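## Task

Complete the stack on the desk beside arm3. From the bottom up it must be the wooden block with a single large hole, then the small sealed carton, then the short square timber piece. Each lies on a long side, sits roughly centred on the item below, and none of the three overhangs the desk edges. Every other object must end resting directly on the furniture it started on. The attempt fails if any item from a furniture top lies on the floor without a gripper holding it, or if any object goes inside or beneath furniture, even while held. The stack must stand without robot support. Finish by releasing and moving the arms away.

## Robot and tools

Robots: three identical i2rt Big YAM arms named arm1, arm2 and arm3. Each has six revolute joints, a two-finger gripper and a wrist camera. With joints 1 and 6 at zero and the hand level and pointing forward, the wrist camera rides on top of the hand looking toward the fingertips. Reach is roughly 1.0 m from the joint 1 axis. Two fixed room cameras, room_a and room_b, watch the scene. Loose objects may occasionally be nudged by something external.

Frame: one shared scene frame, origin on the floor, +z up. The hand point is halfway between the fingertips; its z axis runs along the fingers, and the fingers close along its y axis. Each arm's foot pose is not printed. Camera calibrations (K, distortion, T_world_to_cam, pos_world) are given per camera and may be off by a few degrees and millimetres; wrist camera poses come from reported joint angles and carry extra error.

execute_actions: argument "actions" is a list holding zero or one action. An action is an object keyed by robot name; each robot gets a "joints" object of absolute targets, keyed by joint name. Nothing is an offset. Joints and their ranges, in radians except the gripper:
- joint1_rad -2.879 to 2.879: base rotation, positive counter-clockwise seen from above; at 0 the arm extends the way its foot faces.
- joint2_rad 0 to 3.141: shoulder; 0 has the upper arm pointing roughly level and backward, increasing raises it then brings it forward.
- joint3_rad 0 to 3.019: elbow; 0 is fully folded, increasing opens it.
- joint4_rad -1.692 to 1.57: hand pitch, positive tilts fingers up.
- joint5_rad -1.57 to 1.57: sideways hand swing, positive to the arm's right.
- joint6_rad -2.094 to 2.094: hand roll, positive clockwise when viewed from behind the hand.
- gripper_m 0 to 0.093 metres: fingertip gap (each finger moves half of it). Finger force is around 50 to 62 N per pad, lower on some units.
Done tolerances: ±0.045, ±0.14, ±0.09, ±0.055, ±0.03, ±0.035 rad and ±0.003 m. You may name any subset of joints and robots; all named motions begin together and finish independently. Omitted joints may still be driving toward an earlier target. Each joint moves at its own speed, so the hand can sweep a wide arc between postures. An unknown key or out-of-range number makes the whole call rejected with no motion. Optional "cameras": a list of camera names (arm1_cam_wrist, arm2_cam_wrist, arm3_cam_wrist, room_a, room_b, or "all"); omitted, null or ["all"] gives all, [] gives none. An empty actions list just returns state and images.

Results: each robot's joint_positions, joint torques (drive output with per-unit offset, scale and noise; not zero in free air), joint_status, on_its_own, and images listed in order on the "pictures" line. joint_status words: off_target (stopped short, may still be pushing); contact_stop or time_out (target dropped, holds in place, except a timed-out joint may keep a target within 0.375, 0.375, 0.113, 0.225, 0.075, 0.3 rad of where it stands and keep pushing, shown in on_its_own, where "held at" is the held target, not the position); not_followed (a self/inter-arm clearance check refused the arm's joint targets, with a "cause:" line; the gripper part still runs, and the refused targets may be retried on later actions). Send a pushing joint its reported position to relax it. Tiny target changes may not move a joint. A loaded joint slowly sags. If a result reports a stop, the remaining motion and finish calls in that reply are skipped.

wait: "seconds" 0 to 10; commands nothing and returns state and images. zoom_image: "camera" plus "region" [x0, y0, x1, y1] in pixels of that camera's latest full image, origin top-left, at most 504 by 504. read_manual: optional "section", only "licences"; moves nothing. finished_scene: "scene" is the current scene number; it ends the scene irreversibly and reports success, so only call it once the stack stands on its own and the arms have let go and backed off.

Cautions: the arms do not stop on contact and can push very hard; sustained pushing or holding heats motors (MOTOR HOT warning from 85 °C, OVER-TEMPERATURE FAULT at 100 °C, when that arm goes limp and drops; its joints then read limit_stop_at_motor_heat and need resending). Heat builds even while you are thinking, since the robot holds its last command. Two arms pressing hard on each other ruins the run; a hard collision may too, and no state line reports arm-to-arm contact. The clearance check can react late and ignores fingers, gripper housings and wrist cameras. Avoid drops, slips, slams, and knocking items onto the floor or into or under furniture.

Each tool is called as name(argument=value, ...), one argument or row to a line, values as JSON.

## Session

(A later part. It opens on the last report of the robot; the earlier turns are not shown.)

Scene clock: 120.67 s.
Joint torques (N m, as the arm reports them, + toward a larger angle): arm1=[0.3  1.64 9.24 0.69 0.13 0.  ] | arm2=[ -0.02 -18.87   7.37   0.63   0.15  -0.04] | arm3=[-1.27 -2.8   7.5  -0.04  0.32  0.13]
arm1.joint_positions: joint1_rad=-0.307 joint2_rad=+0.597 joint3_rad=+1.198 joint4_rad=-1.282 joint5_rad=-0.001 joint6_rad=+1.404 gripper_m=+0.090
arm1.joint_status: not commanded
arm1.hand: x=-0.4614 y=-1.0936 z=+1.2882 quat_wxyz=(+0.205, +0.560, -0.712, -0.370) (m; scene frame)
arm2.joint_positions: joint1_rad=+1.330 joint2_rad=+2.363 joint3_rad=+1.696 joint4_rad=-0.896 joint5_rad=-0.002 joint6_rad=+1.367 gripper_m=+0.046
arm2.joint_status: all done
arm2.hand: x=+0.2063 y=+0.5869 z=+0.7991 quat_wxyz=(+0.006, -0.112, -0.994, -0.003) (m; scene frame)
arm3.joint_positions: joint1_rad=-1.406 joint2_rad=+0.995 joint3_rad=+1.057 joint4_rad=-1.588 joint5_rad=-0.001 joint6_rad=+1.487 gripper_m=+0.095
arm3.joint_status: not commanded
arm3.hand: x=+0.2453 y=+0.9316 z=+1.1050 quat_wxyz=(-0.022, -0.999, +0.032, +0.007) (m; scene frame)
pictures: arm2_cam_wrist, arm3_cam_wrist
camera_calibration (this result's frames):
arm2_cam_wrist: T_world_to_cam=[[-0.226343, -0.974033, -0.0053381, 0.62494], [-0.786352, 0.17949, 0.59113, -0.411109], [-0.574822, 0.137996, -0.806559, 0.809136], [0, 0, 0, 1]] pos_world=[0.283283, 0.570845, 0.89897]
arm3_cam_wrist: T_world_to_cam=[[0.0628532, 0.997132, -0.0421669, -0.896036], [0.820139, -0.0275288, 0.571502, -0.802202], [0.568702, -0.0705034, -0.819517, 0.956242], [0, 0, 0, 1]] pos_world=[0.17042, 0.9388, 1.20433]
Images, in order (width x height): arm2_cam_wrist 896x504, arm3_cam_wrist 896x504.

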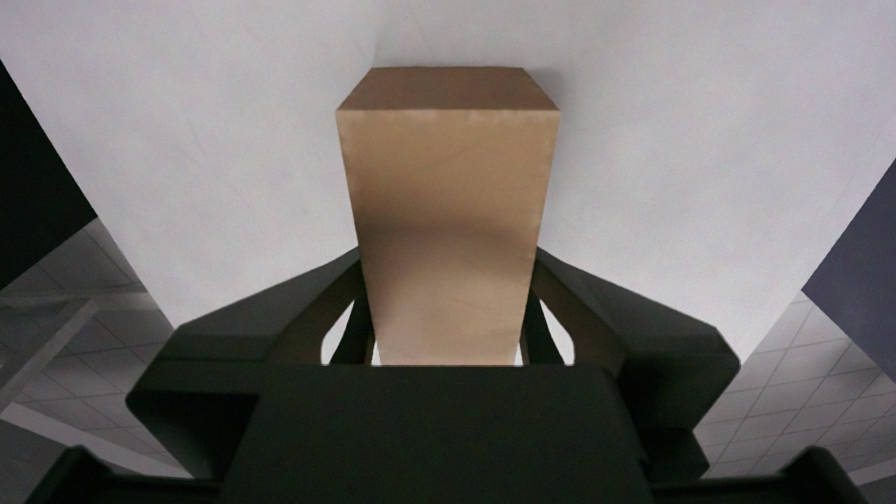

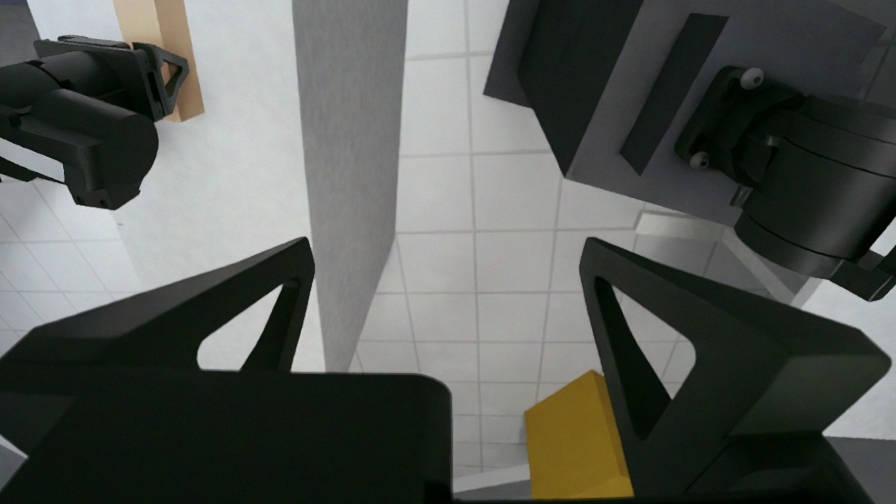

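execute_actions(
  actions=[
    {"arm2":{"joints":{"gripper_m":0.09,"joint2_rad":2.363}}},
  ],
  cameras=["arm2_cam_wrist"],
)

execute_actions(
  actions=[
    {"arm2":{"joints":{"joint1_rad":0.6,"joint2_rad":1.5}},"arm3":{"joints":{"joint1_rad":-1.39,"joint2_rad":1.35,"joint3_rad":1.2,"joint4_rad":-1.42,"joint6_rad":1.65}}},
  ],
  cameras=["arm3_cam_wrist","room_b"],
)

Scene clock: 123.90 s.
Joint torques (N m, as the arm reports them, + toward a larger angle): arm1=[0.25 1.65 9.22 0.67 0.13 0.  ] | arm2=[ -0.16 -22.11   7.38   0.55   0.15  -0.03] | arm3=[-1.28 -2.76  7.5  -0.04  0.32  0.13]
arm1.joint_positions: joint1_rad=-0.307 joint2_rad=+0.597 joint3_rad=+1.198 joint4_rad=-1.282 joint5_rad=-0.001 joint6_rad=+1.404 gripper_m=+0.090
arm1.joint_status: not commanded
arm1.hand: x=-0.4614 y=-1.0936 z=+1.2882 quat_wxyz=(+0.205, +0.560, -0.712, -0.370) (m; scene frame)
arm2.joint_positions: joint1_rad=+1.330 joint2_rad=+2.363 joint3_rad=+1.696 joint4_rad=-0.894 joint5_rad=-0.002 joint6_rad=+1.366 gripper_m=+0.090
arm2.joint_status: all done
arm2.hand: x=+0.2066 y=+0.5874 z=+0.7994 quat_wxyz=(+0.005, -0.112, -0.994, -0.004) (m; scene frame)
arm3.joint_positions: joint1_rad=-1.406 joint2_rad=+0.995 joint3_rad=+1.057 joint4_rad=-1.588 joint5_rad=-0.001 joint6_rad=+1.487 gripper_m=+0.095
arm3.joint_status: not commanded
arm3.hand: x=+0.2453 y=+0.9316 z=+1.1050 quat_wxyz=(-0.022, -0.999, +0.032, +0.007) (m; scene frame)
pictures: arm2_cam_wrist
camera_calibration (this result's frames):
arm2_cam_wrist: T_world_to_cam=[[-0.22599, -0.9741, -0.0075852, 0.627263], [-0.78698, 0.177979, 0.59075, -0.409832], [-0.5741, 0.139473, -0.806819, 0.808584], [0, 0, 0, 1]] pos_world=[0.283434, 0.571182, 0.899247]
Images, in order (width x height): arm2_cam_wrist 896x504.

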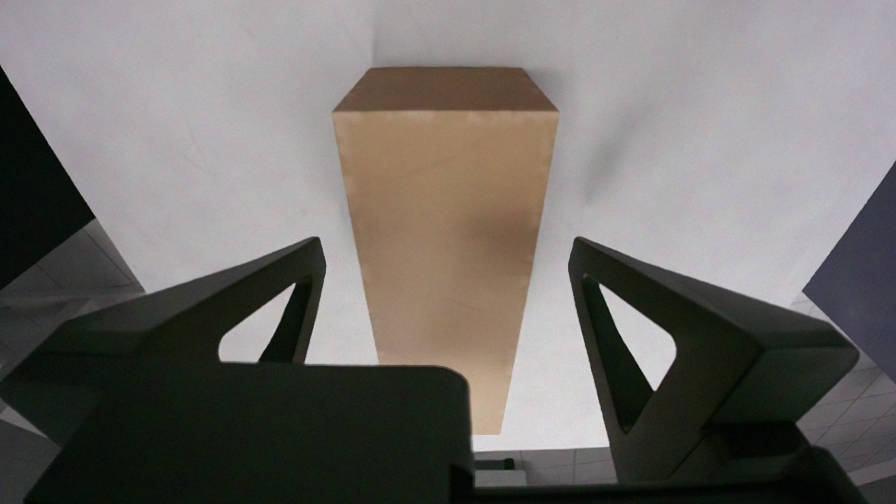

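Scene clock: 125.60 s.
Joint torques (N m, as the arm reports them, + toward a larger angle): arm1=[ 0.25  1.62  9.19  0.67  0.13 -0.01] | arm2=[ -1.19 -12.97  10.1    1.51   0.03  -0.11] | arm3=[ -0.46 -10.04  10.28   0.95   0.33   0.14]
arm1.joint_positions: joint1_rad=-0.307 joint2_rad=+0.597 joint3_rad=+1.198 joint4_rad=-1.282 joint5_rad=-0.001 joint6_rad=+1.404 gripper_m=+0.090
arm1.joint_status: not commanded
arm1.hand: x=-0.4614 y=-1.0936 z=+1.2882 quat_wxyz=(+0.205, +0.560, -0.712, -0.370) (m; scene frame)
arm2.joint_positions: joint1_rad=+0.607 joint2_rad=+1.483 joint3_rad=+1.699 joint4_rad=-0.883 joint5_rad=+0.000 joint6_rad=+1.366 gripper_m=+0.090
arm2.joint_status: all done
arm2.hand: x=+0.5157 y=+0.2572 z=+1.3725 quat_wxyz=(-0.269, -0.413, -0.803, -0.337) (m; scene frame)
arm3.joint_positions: joint1_rad=-1.397 joint2_rad=+1.356 joint3_rad=+1.165 joint4_rad=-1.434 joint5_rad=-0.001 joint6_rad=+1.637 gripper_m=+0.095
arm3.joint_status: all done
arm3.hand: x=+0.2326 y=+0.8281 z=+1.0386 quat_wxyz=(+0.027, -0.994, +0.103, +0.004) (m; scene frame)
pictures: arm3_cam_wrist, room_b
camera_calibration (this result's frames):
arm3_cam_wrist: T_world_to_cam=[[0.203223, 0.977545, 0.0557308, -0.91287], [0.796381, -0.198138, 0.571418, -0.609818], [0.569629, -0.0717424, -0.818765, 0.901819], [0, 0, 0, 1]] pos_world=[0.157462, 0.836242, 1.13771]
Images, in order (width x height): arm3_cam_wrist 896x504, room_b 896x504.

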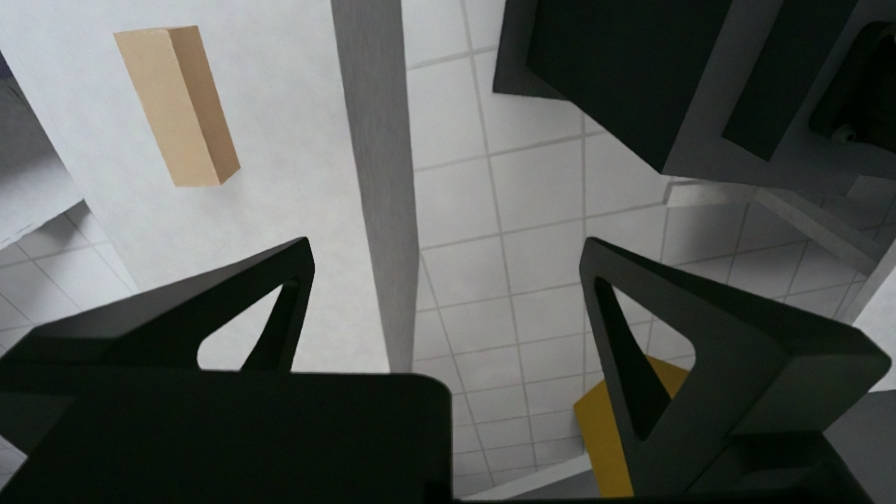

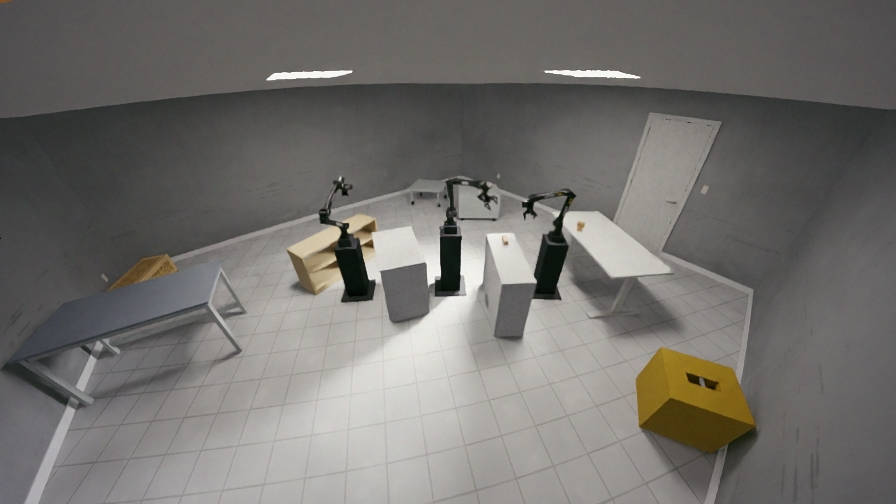

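execute_actions(
  actions=[
    {"arm2":{"joints":{"joint1_rad":0.2,"joint2_rad":0.7,"joint3_rad":1.3,"joint4_rad":-1.2}},"arm3":{"joints":{"joint1_rad":-1.42,"joint2_rad":2.05,"joint3_rad":1.605,"joint4_rad":-1.06}}},
  ],
  cameras=["arm3_cam_wrist"],
)

Scene clock: 134.13 s.
Joint torques (N m, as the arm reports them, + toward a larger angle): arm1=[0.3  1.74 9.24 0.69 0.12 0.  ] | arm2=[ 0.4  -0.27  8.55  1.18 -0.04 -0.12] | arm3=[ -1.48 -20.9    9.53   1.01   0.32   0.12]
arm1.joint_positions: joint1_rad=-0.307 joint2_rad=+0.597 joint3_rad=+1.198 joint4_rad=-1.282 joint5_rad=-0.001 joint6_rad=+1.404 gripper_m=+0.090
arm1.joint_status: not commanded
arm1.hand: x=-0.4614 y=-1.0936 z=+1.2882 quat_wxyz=(+0.205, +0.560, -0.712, -0.370) (m; scene frame)
arm2.joint_positions: joint1_rad=+0.191 joint2_rad=+0.692 joint3_rad=+1.301 joint4_rad=-1.189 joint5_rad=+0.002 joint6_rad=+1.366 gripper_m=+0.090
arm2.joint_status: all done
arm2.hand: x=+0.2402 y=+0.0044 z=+1.4414 quat_wxyz=(-0.365, -0.557, -0.685, -0.296) (m; scene frame)
arm3.joint_positions: joint1_rad=-1.416 joint2_rad=+2.053 joint3_rad=+1.571 joint4_rad=-1.072 joint5_rad=-0.001 joint6_rad=+1.639 gripper_m=+0.095
arm3.joint_status: all done
arm3.hand: x=+0.1869 y=+0.6013 z=+0.8533 quat_wxyz=(-0.008, -0.994, +0.113, +0.005) (m; scene frame)
pictures: arm3_cam_wrist
camera_calibration (this result's frames):
arm3_cam_wrist: T_world_to_cam=[[0.223163, 0.974662, -0.015264, -0.613043], [0.798708, -0.173854, 0.576056, -0.531492], [0.558806, -0.140746, -0.817268, 0.802061], [0, 0, 0, 1]] pos_world=[0.113119, 0.617994, 0.95231]
Images, in order (width x height): arm3_cam_wrist 896x504.

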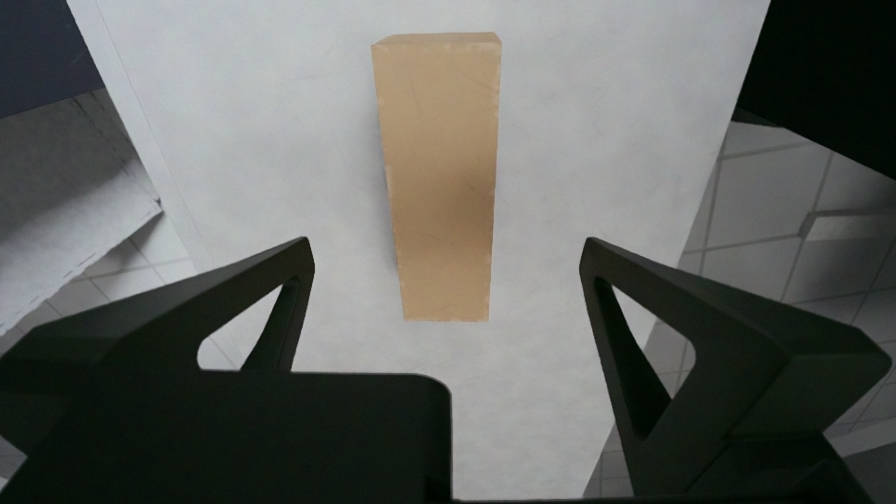

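execute_actions(
  actions=[
    {"arm3":{"joints":{"joint1_rad":-1.402,"joint2_rad":2.176,"joint4_rad":-0.965}}},
  ],
  cameras=["arm3_cam_wrist"],
)

Scene clock: 138.00 s.
Joint torques (N m, as the arm reports them, + toward a larger angle): arm1=[ 0.31  1.66  9.23  0.71  0.13 -0.01] | arm2=[ 0.4  -0.48  8.49  1.18 -0.04 -0.12] | arm3=[ -0.68 -22.63   8.72   1.19   0.32   0.12]
arm1.joint_positions: joint1_rad=-0.307 joint2_rad=+0.597 joint3_rad=+1.198 joint4_rad=-1.282 joint5_rad=-0.001 joint6_rad=+1.404 gripper_m=+0.090
arm1.joint_status: not commanded
arm1.hand: x=-0.4614 y=-1.0936 z=+1.2882 quat_wxyz=(+0.205, +0.560, -0.712, -0.370) (m; scene frame)
arm2.joint_positions: joint1_rad=+0.191 joint2_rad=+0.692 joint3_rad=+1.301 joint4_rad=-1.189 joint5_rad=+0.002 joint6_rad=+1.366 gripper_m=+0.090
arm2.joint_status: not commanded
arm2.hand: x=+0.2402 y=+0.0044 z=+1.4414 quat_wxyz=(-0.365, -0.557, -0.685, -0.296) (m; scene frame)
arm3.joint_positions: joint1_rad=-1.407 joint2_rad=+2.185 joint3_rad=+1.575 joint4_rad=-0.982 joint5_rad=-0.001 joint6_rad=+1.639 gripper_m=+0.095
arm3.joint_status: all done
arm3.hand: x=+0.1909 y=+0.5978 z=+0.7777 quat_wxyz=(+0.011, -0.994, +0.109, +0.004) (m; scene frame)
pictures: arm3_cam_wrist
camera_calibration (this result's frames):
arm3_cam_wrist: T_world_to_cam=[[0.214993, 0.976329, 0.0236509, -0.641312], [0.796774, -0.189355, 0.573843, -0.480338], [0.564738, -0.104528, -0.818624, 0.715801], [0, 0, 0, 1]] pos_world=[0.116358, 0.609999, 0.876778]
Images, in order (width x height): arm3_cam_wrist 896x504.

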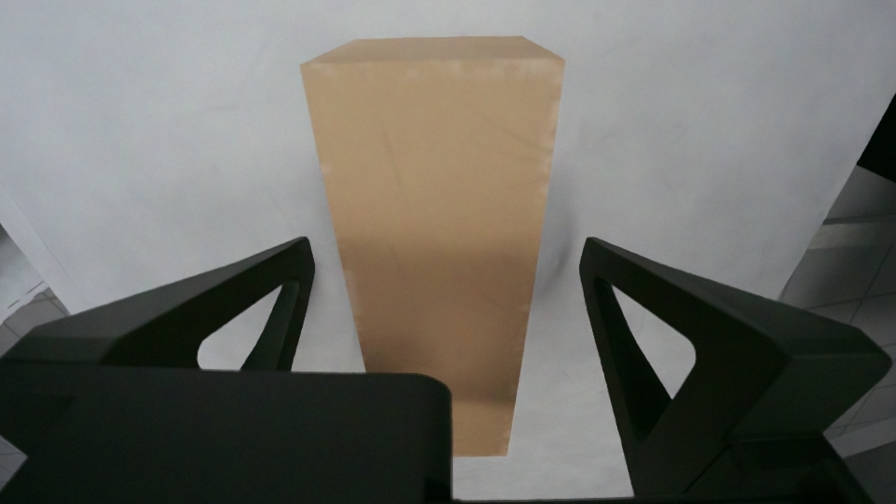

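execute_actions(
  actions=[
    {"arm3":{"joints":{"gripper_m":0.03}}},
  ],
  cameras=["arm3_cam_wrist"],
)

execute_actions(
  actions=[
    {"arm3":{"joints":{"joint2_rad":2.02,"joint4_rad":-1.12}}},
  ],
  cameras=[],
)

Scene clock: 139.83 s.
Joint torques (N m, as the arm reports them, + toward a larger angle): arm1=[0.27 1.63 9.24 0.72 0.13 0.  ] | arm2=[ 0.38 -0.45  8.48  1.17 -0.04 -0.12] | arm3=[ -0.7  -22.62   8.71   1.12   0.32   0.11]
arm1.joint_positions: joint1_rad=-0.307 joint2_rad=+0.597 joint3_rad=+1.198 joint4_rad=-1.282 joint5_rad=-0.001 joint6_rad=+1.404 gripper_m=+0.090
arm1.joint_status: not commanded
arm1.hand: x=-0.4614 y=-1.0936 z=+1.2882 quat_wxyz=(+0.205, +0.560, -0.712, -0.370) (m; scene frame)
arm2.joint_positions: joint1_rad=+0.191 joint2_rad=+0.692 joint3_rad=+1.301 joint4_rad=-1.189 joint5_rad=+0.002 joint6_rad=+1.366 gripper_m=+0.090
arm2.joint_status: not commanded
arm2.hand: x=+0.2402 y=+0.0044 z=+1.4414 quat_wxyz=(-0.365, -0.557, -0.685, -0.296) (m; scene frame)
arm3.joint_positions: joint1_rad=-1.407 joint2_rad=+2.185 joint3_rad=+1.575 joint4_rad=-0.981 joint5_rad=-0.001 joint6_rad=+1.639 gripper_m=+0.046
arm3.joint_status: gripper_m off_target (ended at +0.046, target +0.030)
arm3.hand: x=+0.1909 y=+0.5975 z=+0.7777 quat_wxyz=(+0.011, -0.994, +0.109, +0.004) (m; scene frame)
pictures: arm3_cam_wrist
camera_calibration (this result's frames):
arm3_cam_wrist: T_world_to_cam=[[0.215357, 0.976276, 0.0225052, -0.640178], [0.796808, -0.188998, 0.573914, -0.480629], [0.564552, -0.105664, -0.818606, 0.716492], [0, 0, 0, 1]] pos_world=[0.116339, 0.60986, 0.876771]
Images, in order (width x height): arm3_cam_wrist 896x504.

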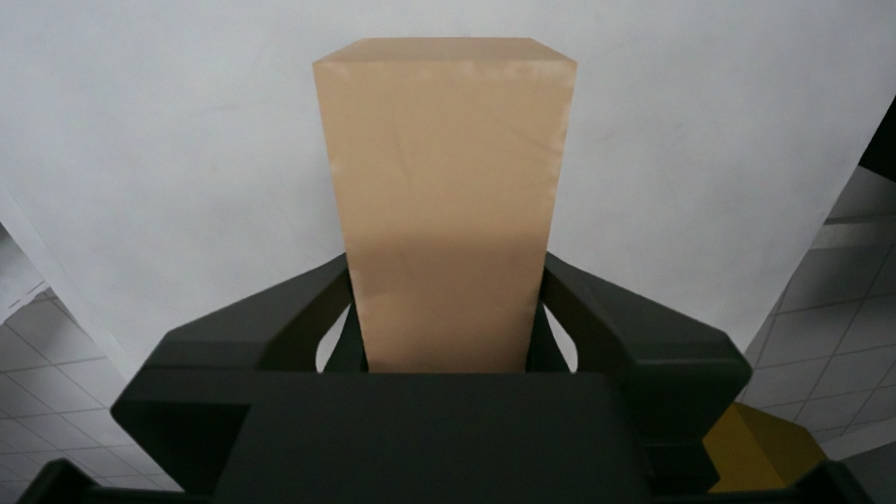

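Scene clock: 141.03 s.
Joint torques (N m, as the arm reports them, + toward a larger angle): arm1=[0.23 1.64 9.25 0.7  0.13 0.  ] | arm2=[ 0.39 -0.45  8.48  1.18 -0.04 -0.12] | arm3=[ -0.69 -20.08   9.43  -0.29   0.33   0.11]
arm1.joint_positions: joint1_rad=-0.307 joint2_rad=+0.597 joint3_rad=+1.198 joint4_rad=-1.282 joint5_rad=-0.001 joint6_rad=+1.404 gripper_m=+0.090
arm1.joint_status: not commanded
arm1.hand: x=-0.4614 y=-1.0936 z=+1.2882 quat_wxyz=(+0.205, +0.560, -0.712, -0.370) (m; scene frame)
arm2.joint_positions: joint1_rad=+0.191 joint2_rad=+0.692 joint3_rad=+1.301 joint4_rad=-1.189 joint5_rad=+0.002 joint6_rad=+1.366 gripper_m=+0.090
arm2.joint_status: not commanded
arm2.hand: x=+0.2402 y=+0.0044 z=+1.4414 quat_wxyz=(-0.365, -0.557, -0.685, -0.296) (m; scene frame)
arm3.joint_positions: joint1_rad=-1.407 joint2_rad=+2.018 joint3_rad=+1.575 joint4_rad=-1.103 joint5_rad=-0.001 joint6_rad=+1.639 gripper_m=+0.046
arm3.joint_status: all done
arm3.hand: x=+0.1927 y=+0.6029 z=+0.8746 quat_wxyz=(-0.012, -0.994, +0.109, +0.005) (m; scene frame)
pictures: none
No camera images: the call's "cameras" was empty. Leave "cameras" out to get every camera's image.

execute_actions(
  actions=[
    {"arm3":{"joints":{"joint1_rad":2.325,"joint2_rad":1.915,"joint3_rad":1.49,"joint4_rad":-1.16,"joint6_rad":1.097}}},
  ],
  cameras=["arm3_cam_wrist","room_a","room_b"],
)

Scene clock: 153.30 s.
Joint torques (N m, as the arm reports them, + toward a larger angle): arm1=[0.19 1.69 9.25 0.7  0.13 0.  ] | arm2=[ 0.39 -0.43  8.48  1.19 -0.04 -0.12] | arm3=[ -0.87 -19.75   7.13  -0.18   0.29  -0.13]
arm1.joint_positions: joint1_rad=-0.307 joint2_rad=+0.597 joint3_rad=+1.198 joint4_rad=-1.282 joint5_rad=-0.001 joint6_rad=+1.404 gripper_m=+0.090
arm1.joint_status: not commanded
arm1.hand: x=-0.4614 y=-1.0936 z=+1.2882 quat_wxyz=(+0.205, +0.560, -0.712, -0.370) (m; scene frame)
arm2.joint_positions: joint1_rad=+0.191 joint2_rad=+0.692 joint3_rad=+1.301 joint4_rad=-1.189 joint5_rad=+0.002 joint6_rad=+1.366 gripper_m=+0.090
arm2.joint_status: not commanded
arm2.hand: x=+0.2402 y=+0.0044 z=+1.4414 quat_wxyz=(-0.365, -0.557, -0.685, -0.296) (m; scene frame)
arm3.joint_positions: joint1_rad=+2.328 joint2_rad=+1.924 joint3_rad=+1.493 joint4_rad=-1.146 joint5_rad=-0.001 joint6_rad=+1.108 gripper_m=+0.046
arm3.joint_status: all done
arm3.hand: x=+0.0417 y=+1.7015 z=+0.9018 quat_wxyz=(+0.005, +0.438, -0.899, +0.000) (m; scene frame)
pictures: arm3_cam_wrist, room_a, room_b
camera_calibration (this result's frames):
arm3_cam_wrist: T_world_to_cam=[[0.788516, -0.615012, -0.00172212, 1.0169], [-0.495584, -0.637049, 0.590395, 0.577012], [-0.364197, -0.464682, -0.807113, 1.65821], [0, 0, 0, 1]] pos_world=[0.0880324, 1.76353, 0.999446]
Images, in order (width x height): arm3_cam_wrist 896x504, room_a 896x504, room_b 896x504.

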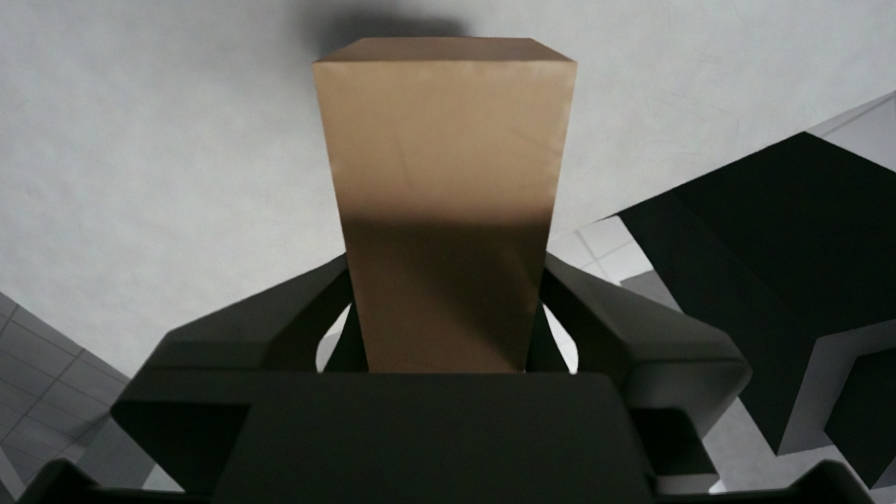

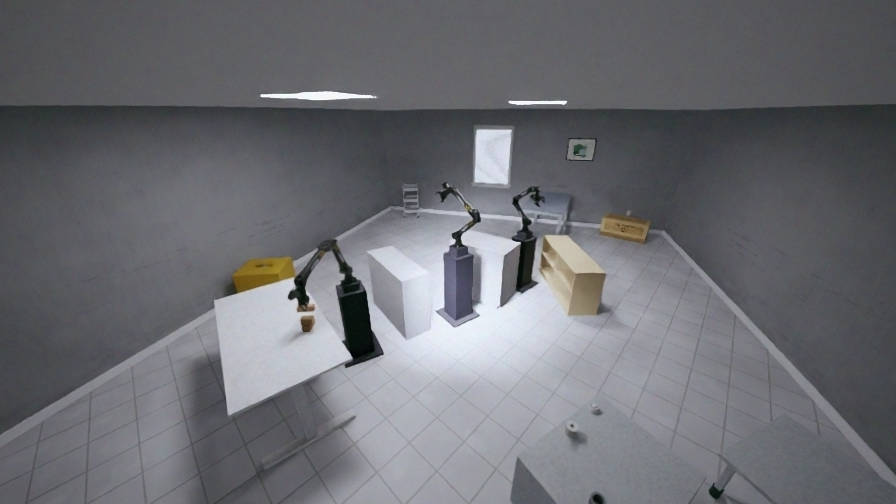

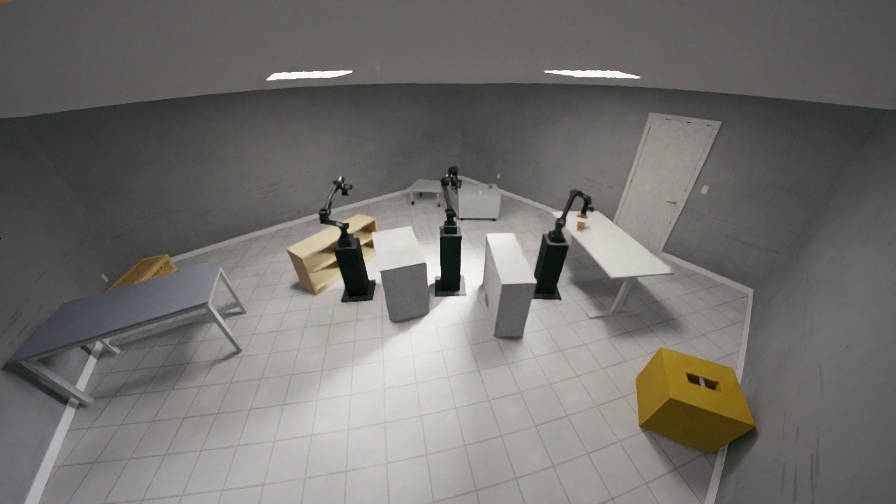

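zoom_image(
  camera="room_a",
  region=[280, 285, 340, 345],
)

zoom_image(
  camera="room_b",
  region=[560, 195, 605, 240],
)

Region (280, 285, 340, 345) of room_a's 896x504 image, scaled by 8.400, with more detail than that image has.

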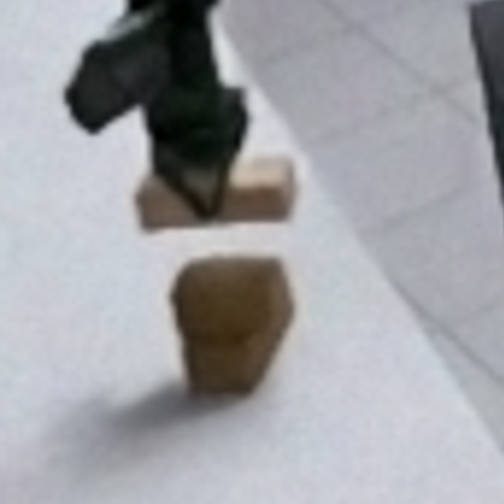

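Region (560, 195, 605, 240) of room_b's 896x504 image, scaled by 11.200, with more detail than that image has.

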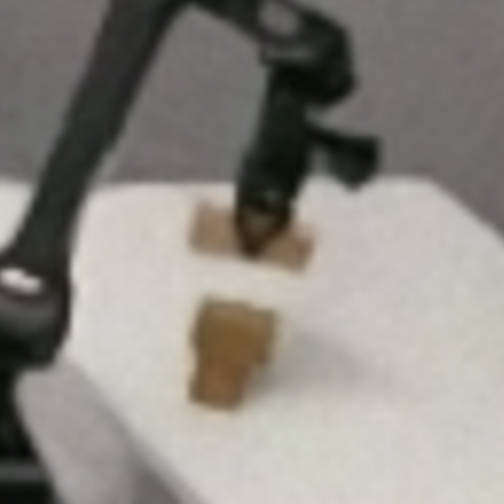

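execute_actions(
  actions=[
    {"arm3":{"joints":{"joint2_rad":1.975,"joint3_rad":1.447,"joint4_rad":-1.025}}},
  ],
  cameras=["arm3_cam_wrist","room_a","room_b"],
)

zoom_image(
  camera="room_a",
  region=[280, 285, 340, 345],
)

zoom_image(
  camera="room_b",
  region=[560, 195, 605, 240],
)

Scene clock: 160.17 s.
Joint torques (N m, as the arm reports them, + toward a larger angle): arm1=[0.18 1.66 9.22 0.69 0.13 0.  ] | arm2=[ 0.38 -0.42  8.48  1.18 -0.04 -0.12] | arm3=[ -0.98 -20.3    7.17   1.29   0.28  -0.13]
arm1.joint_positions: joint1_rad=-0.307 joint2_rad=+0.597 joint3_rad=+1.198 joint4_rad=-1.282 joint5_rad=-0.001 joint6_rad=+1.404 gripper_m=+0.090
arm1.joint_status: not commanded
arm1.hand: x=-0.4614 y=-1.0936 z=+1.2882 quat_wxyz=(+0.205, +0.560, -0.712, -0.370) (m; scene frame)
arm2.joint_positions: joint1_rad=+0.191 joint2_rad=+0.692 joint3_rad=+1.301 joint4_rad=-1.189 joint5_rad=+0.002 joint6_rad=+1.366 gripper_m=+0.090
arm2.joint_status: not commanded
arm2.hand: x=+0.2402 y=+0.0044 z=+1.4414 quat_wxyz=(-0.365, -0.557, -0.685, -0.296) (m; scene frame)
arm3.joint_positions: joint1_rad=+2.328 joint2_rad=+1.985 joint3_rad=+1.444 joint4_rad=-1.043 joint5_rad=-0.001 joint6_rad=+1.108 gripper_m=+0.046
arm3.joint_status: all done
arm3.hand: x=+0.0418 y=+1.7003 z=+0.8520 quat_wxyz=(+0.005, +0.438, -0.899, +0.004) (m; scene frame)
pictures: arm3_cam_wrist, room_a, room_b
camera_calibration (this result's frames):
arm3_cam_wrist: T_world_to_cam=[[0.788552, -0.61495, 0.00475712, 1.01035], [-0.497383, -0.633208, 0.593007, 0.596974], [-0.361657, -0.469983, -0.805183, 1.62475], [0, 0, 0, 1]] pos_world=[0.0878112, 1.76293, 0.949406]
Images, in order (width x height): arm3_cam_wrist 896x504, room_a 896x504, room_b 896x504.

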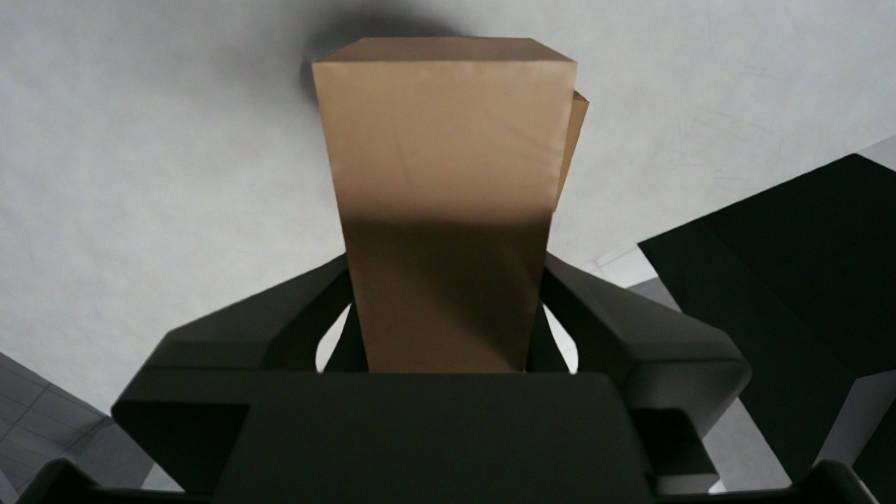

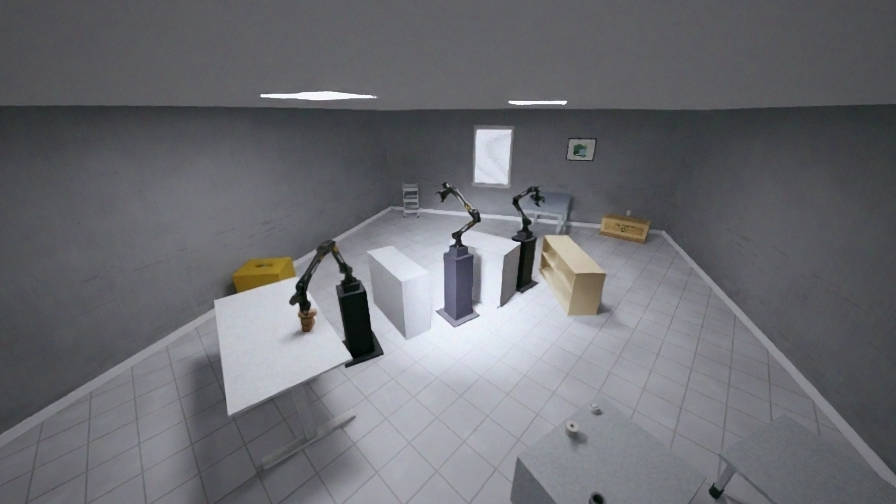

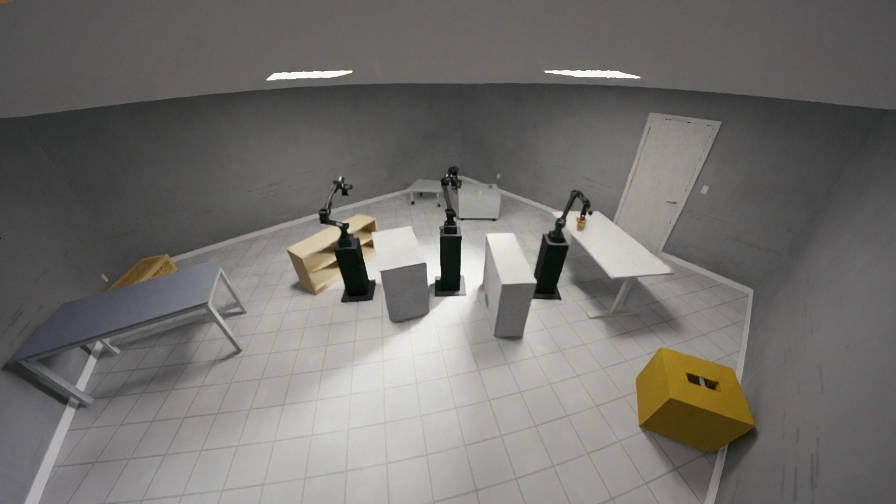

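Region (280, 285, 340, 345) of room_a's 896x504 image, scaled by 8.400, with more detail than that image has.

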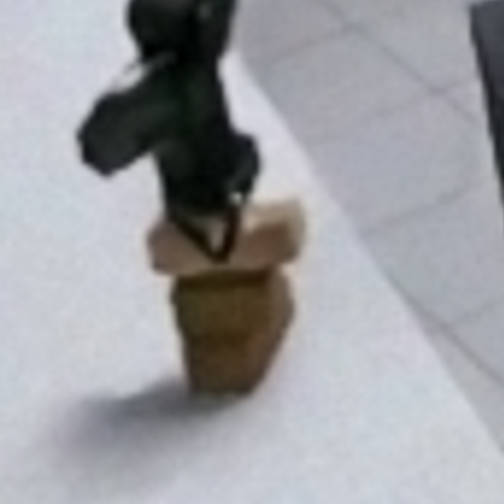

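Region (560, 195, 605, 240) of room_b's 896x504 image, scaled by 11.200, with more detail than that image has.

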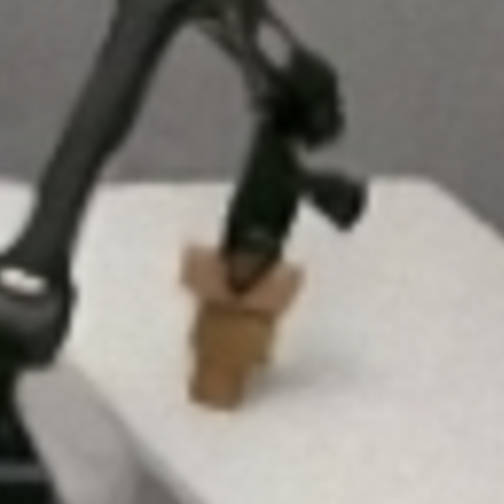

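execute_actions(
  actions=[
    {"arm3":{"joints":{"joint2_rad":2.012,"joint3_rad":1.43,"joint4_rad":-0.98}}},
  ],
  cameras=["arm3_cam_wrist","room_a","room_b"],
)

zoom_image(
  camera="room_a",
  region=[280, 285, 340, 345],
)

Scene clock: 164.40 s.
Joint torques (N m, as the arm reports them, + toward a larger angle): arm1=[0.23 1.56 9.24 0.73 0.13 0.01] | arm2=[ 0.4  -0.46  8.47  1.19 -0.04 -0.12] | arm3=[ -0.99 -19.     6.66   1.3    0.27  -0.13]
arm1.joint_positions: joint1_rad=-0.307 joint2_rad=+0.597 joint3_rad=+1.198 joint4_rad=-1.282 joint5_rad=-0.001 joint6_rad=+1.404 gripper_m=+0.090
arm1.joint_status: not commanded
arm1.hand: x=-0.4614 y=-1.0936 z=+1.2882 quat_wxyz=(+0.205, +0.560, -0.712, -0.370) (m; scene frame)
arm2.joint_positions: joint1_rad=+0.191 joint2_rad=+0.692 joint3_rad=+1.301 joint4_rad=-1.189 joint5_rad=+0.002 joint6_rad=+1.366 gripper_m=+0.090
arm2.joint_status: not commanded
arm2.hand: x=+0.2402 y=+0.0044 z=+1.4414 quat_wxyz=(-0.365, -0.557, -0.685, -0.296) (m; scene frame)
arm3.joint_positions: joint1_rad=+2.328 joint2_rad=+2.008 joint3_rad=+1.432 joint4_rad=-0.997 joint5_rad=-0.001 joint6_rad=+1.108 gripper_m=+0.046
arm3.joint_status: all done
arm3.hand: x=+0.0404 y=+1.7030 z=+0.8358 quat_wxyz=(+0.005, +0.438, -0.899, -0.002) (m; scene frame)
pictures: arm3_cam_wrist, room_a, room_b
camera_calibration (this result's frames):
arm3_cam_wrist: T_world_to_cam=[[0.788725, -0.614727, -0.00496408, 1.02092], [-0.4946, -0.63935, 0.58873, 0.62156], [-0.365082, -0.46189, -0.808315, 1.60142], [0, 0, 0, 1]] pos_world=[0.0868448, 1.76466, 0.933586]
Images, in order (width x height): arm3_cam_wrist 896x504, room_a 896x504, room_b 896x504.

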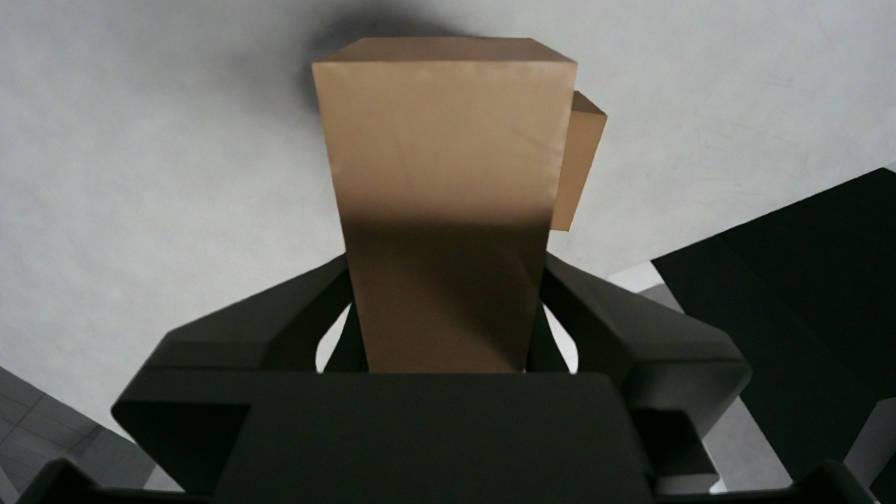

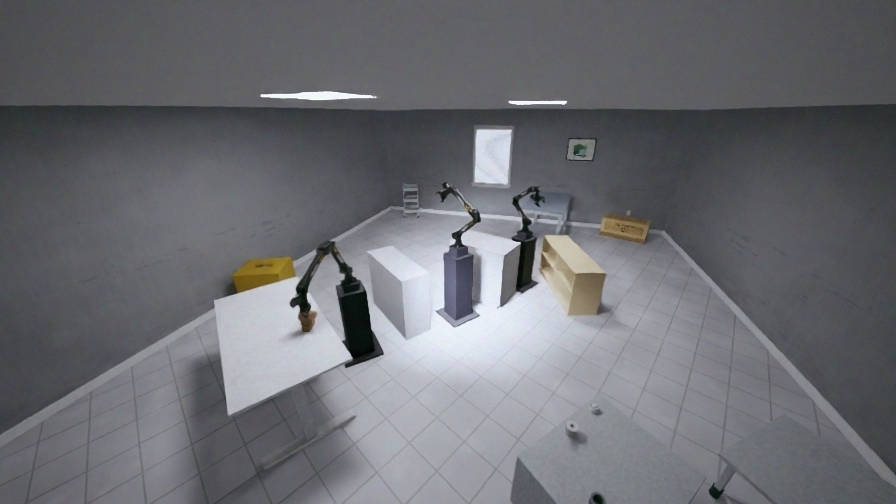

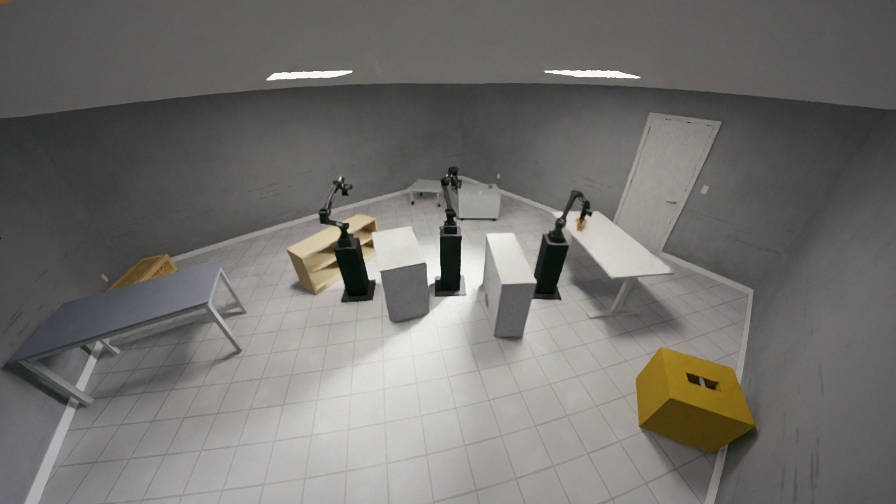

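Region (280, 285, 340, 345) of room_a's 896x504 image, scaled by 8.400, with more detail than that image has.

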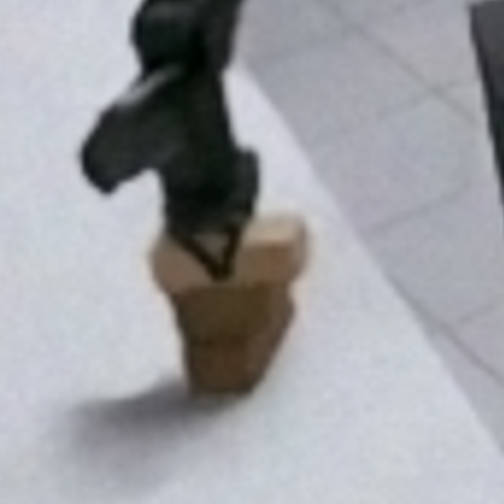

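execute_actions(
  actions=[
    {"arm3":{"joints":{"joint2_rad":2.028}}},
  ],
  cameras=["arm3_cam_wrist"],
)

Scene clock: 167.53 s.
Joint torques (N m, as the arm reports them, + toward a larger angle): arm1=[0.19 1.72 9.26 0.69 0.13 0.  ] | arm2=[ 0.36 -0.46  8.48  1.18 -0.04 -0.12] | arm3=[ -0.97 -17.51   6.66   1.29   0.28  -0.13]
arm1.joint_positions: joint1_rad=-0.307 joint2_rad=+0.597 joint3_rad=+1.198 joint4_rad=-1.282 joint5_rad=-0.001 joint6_rad=+1.404 gripper_m=+0.090
arm1.joint_status: not commanded
arm1.hand: x=-0.4614 y=-1.0936 z=+1.2882 quat_wxyz=(+0.205, +0.560, -0.712, -0.370) (m; scene frame)
arm2.joint_positions: joint1_rad=+0.191 joint2_rad=+0.692 joint3_rad=+1.301 joint4_rad=-1.189 joint5_rad=+0.002 joint6_rad=+1.366 gripper_m=+0.090
arm2.joint_status: not commanded
arm2.hand: x=+0.2402 y=+0.0044 z=+1.4414 quat_wxyz=(-0.365, -0.557, -0.685, -0.296) (m; scene frame)
arm3.joint_positions: joint1_rad=+2.328 joint2_rad=+2.008 joint3_rad=+1.432 joint4_rad=-0.997 joint5_rad=-0.001 joint6_rad=+1.108 gripper_m=+0.046
arm3.joint_status: all done
arm3.hand: x=+0.0404 y=+1.7029 z=+0.8356 quat_wxyz=(+0.005, +0.438, -0.899, -0.002) (m; scene frame)
pictures: arm3_cam_wrist
camera_calibration (this result's frames):
arm3_cam_wrist: T_world_to_cam=[[0.788727, -0.614726, -0.00462312, 1.02059], [-0.494694, -0.639149, 0.588869, 0.621206], [-0.364948, -0.46217, -0.808215, 1.60162], [0, 0, 0, 1]] pos_world=[0.0868493, 1.76465, 0.933366]
Images, in order (width x height): arm3_cam_wrist 896x504.

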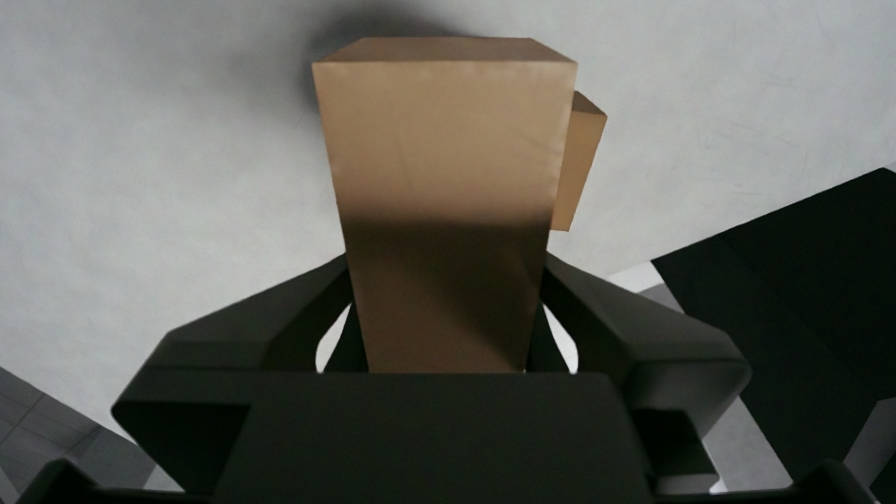

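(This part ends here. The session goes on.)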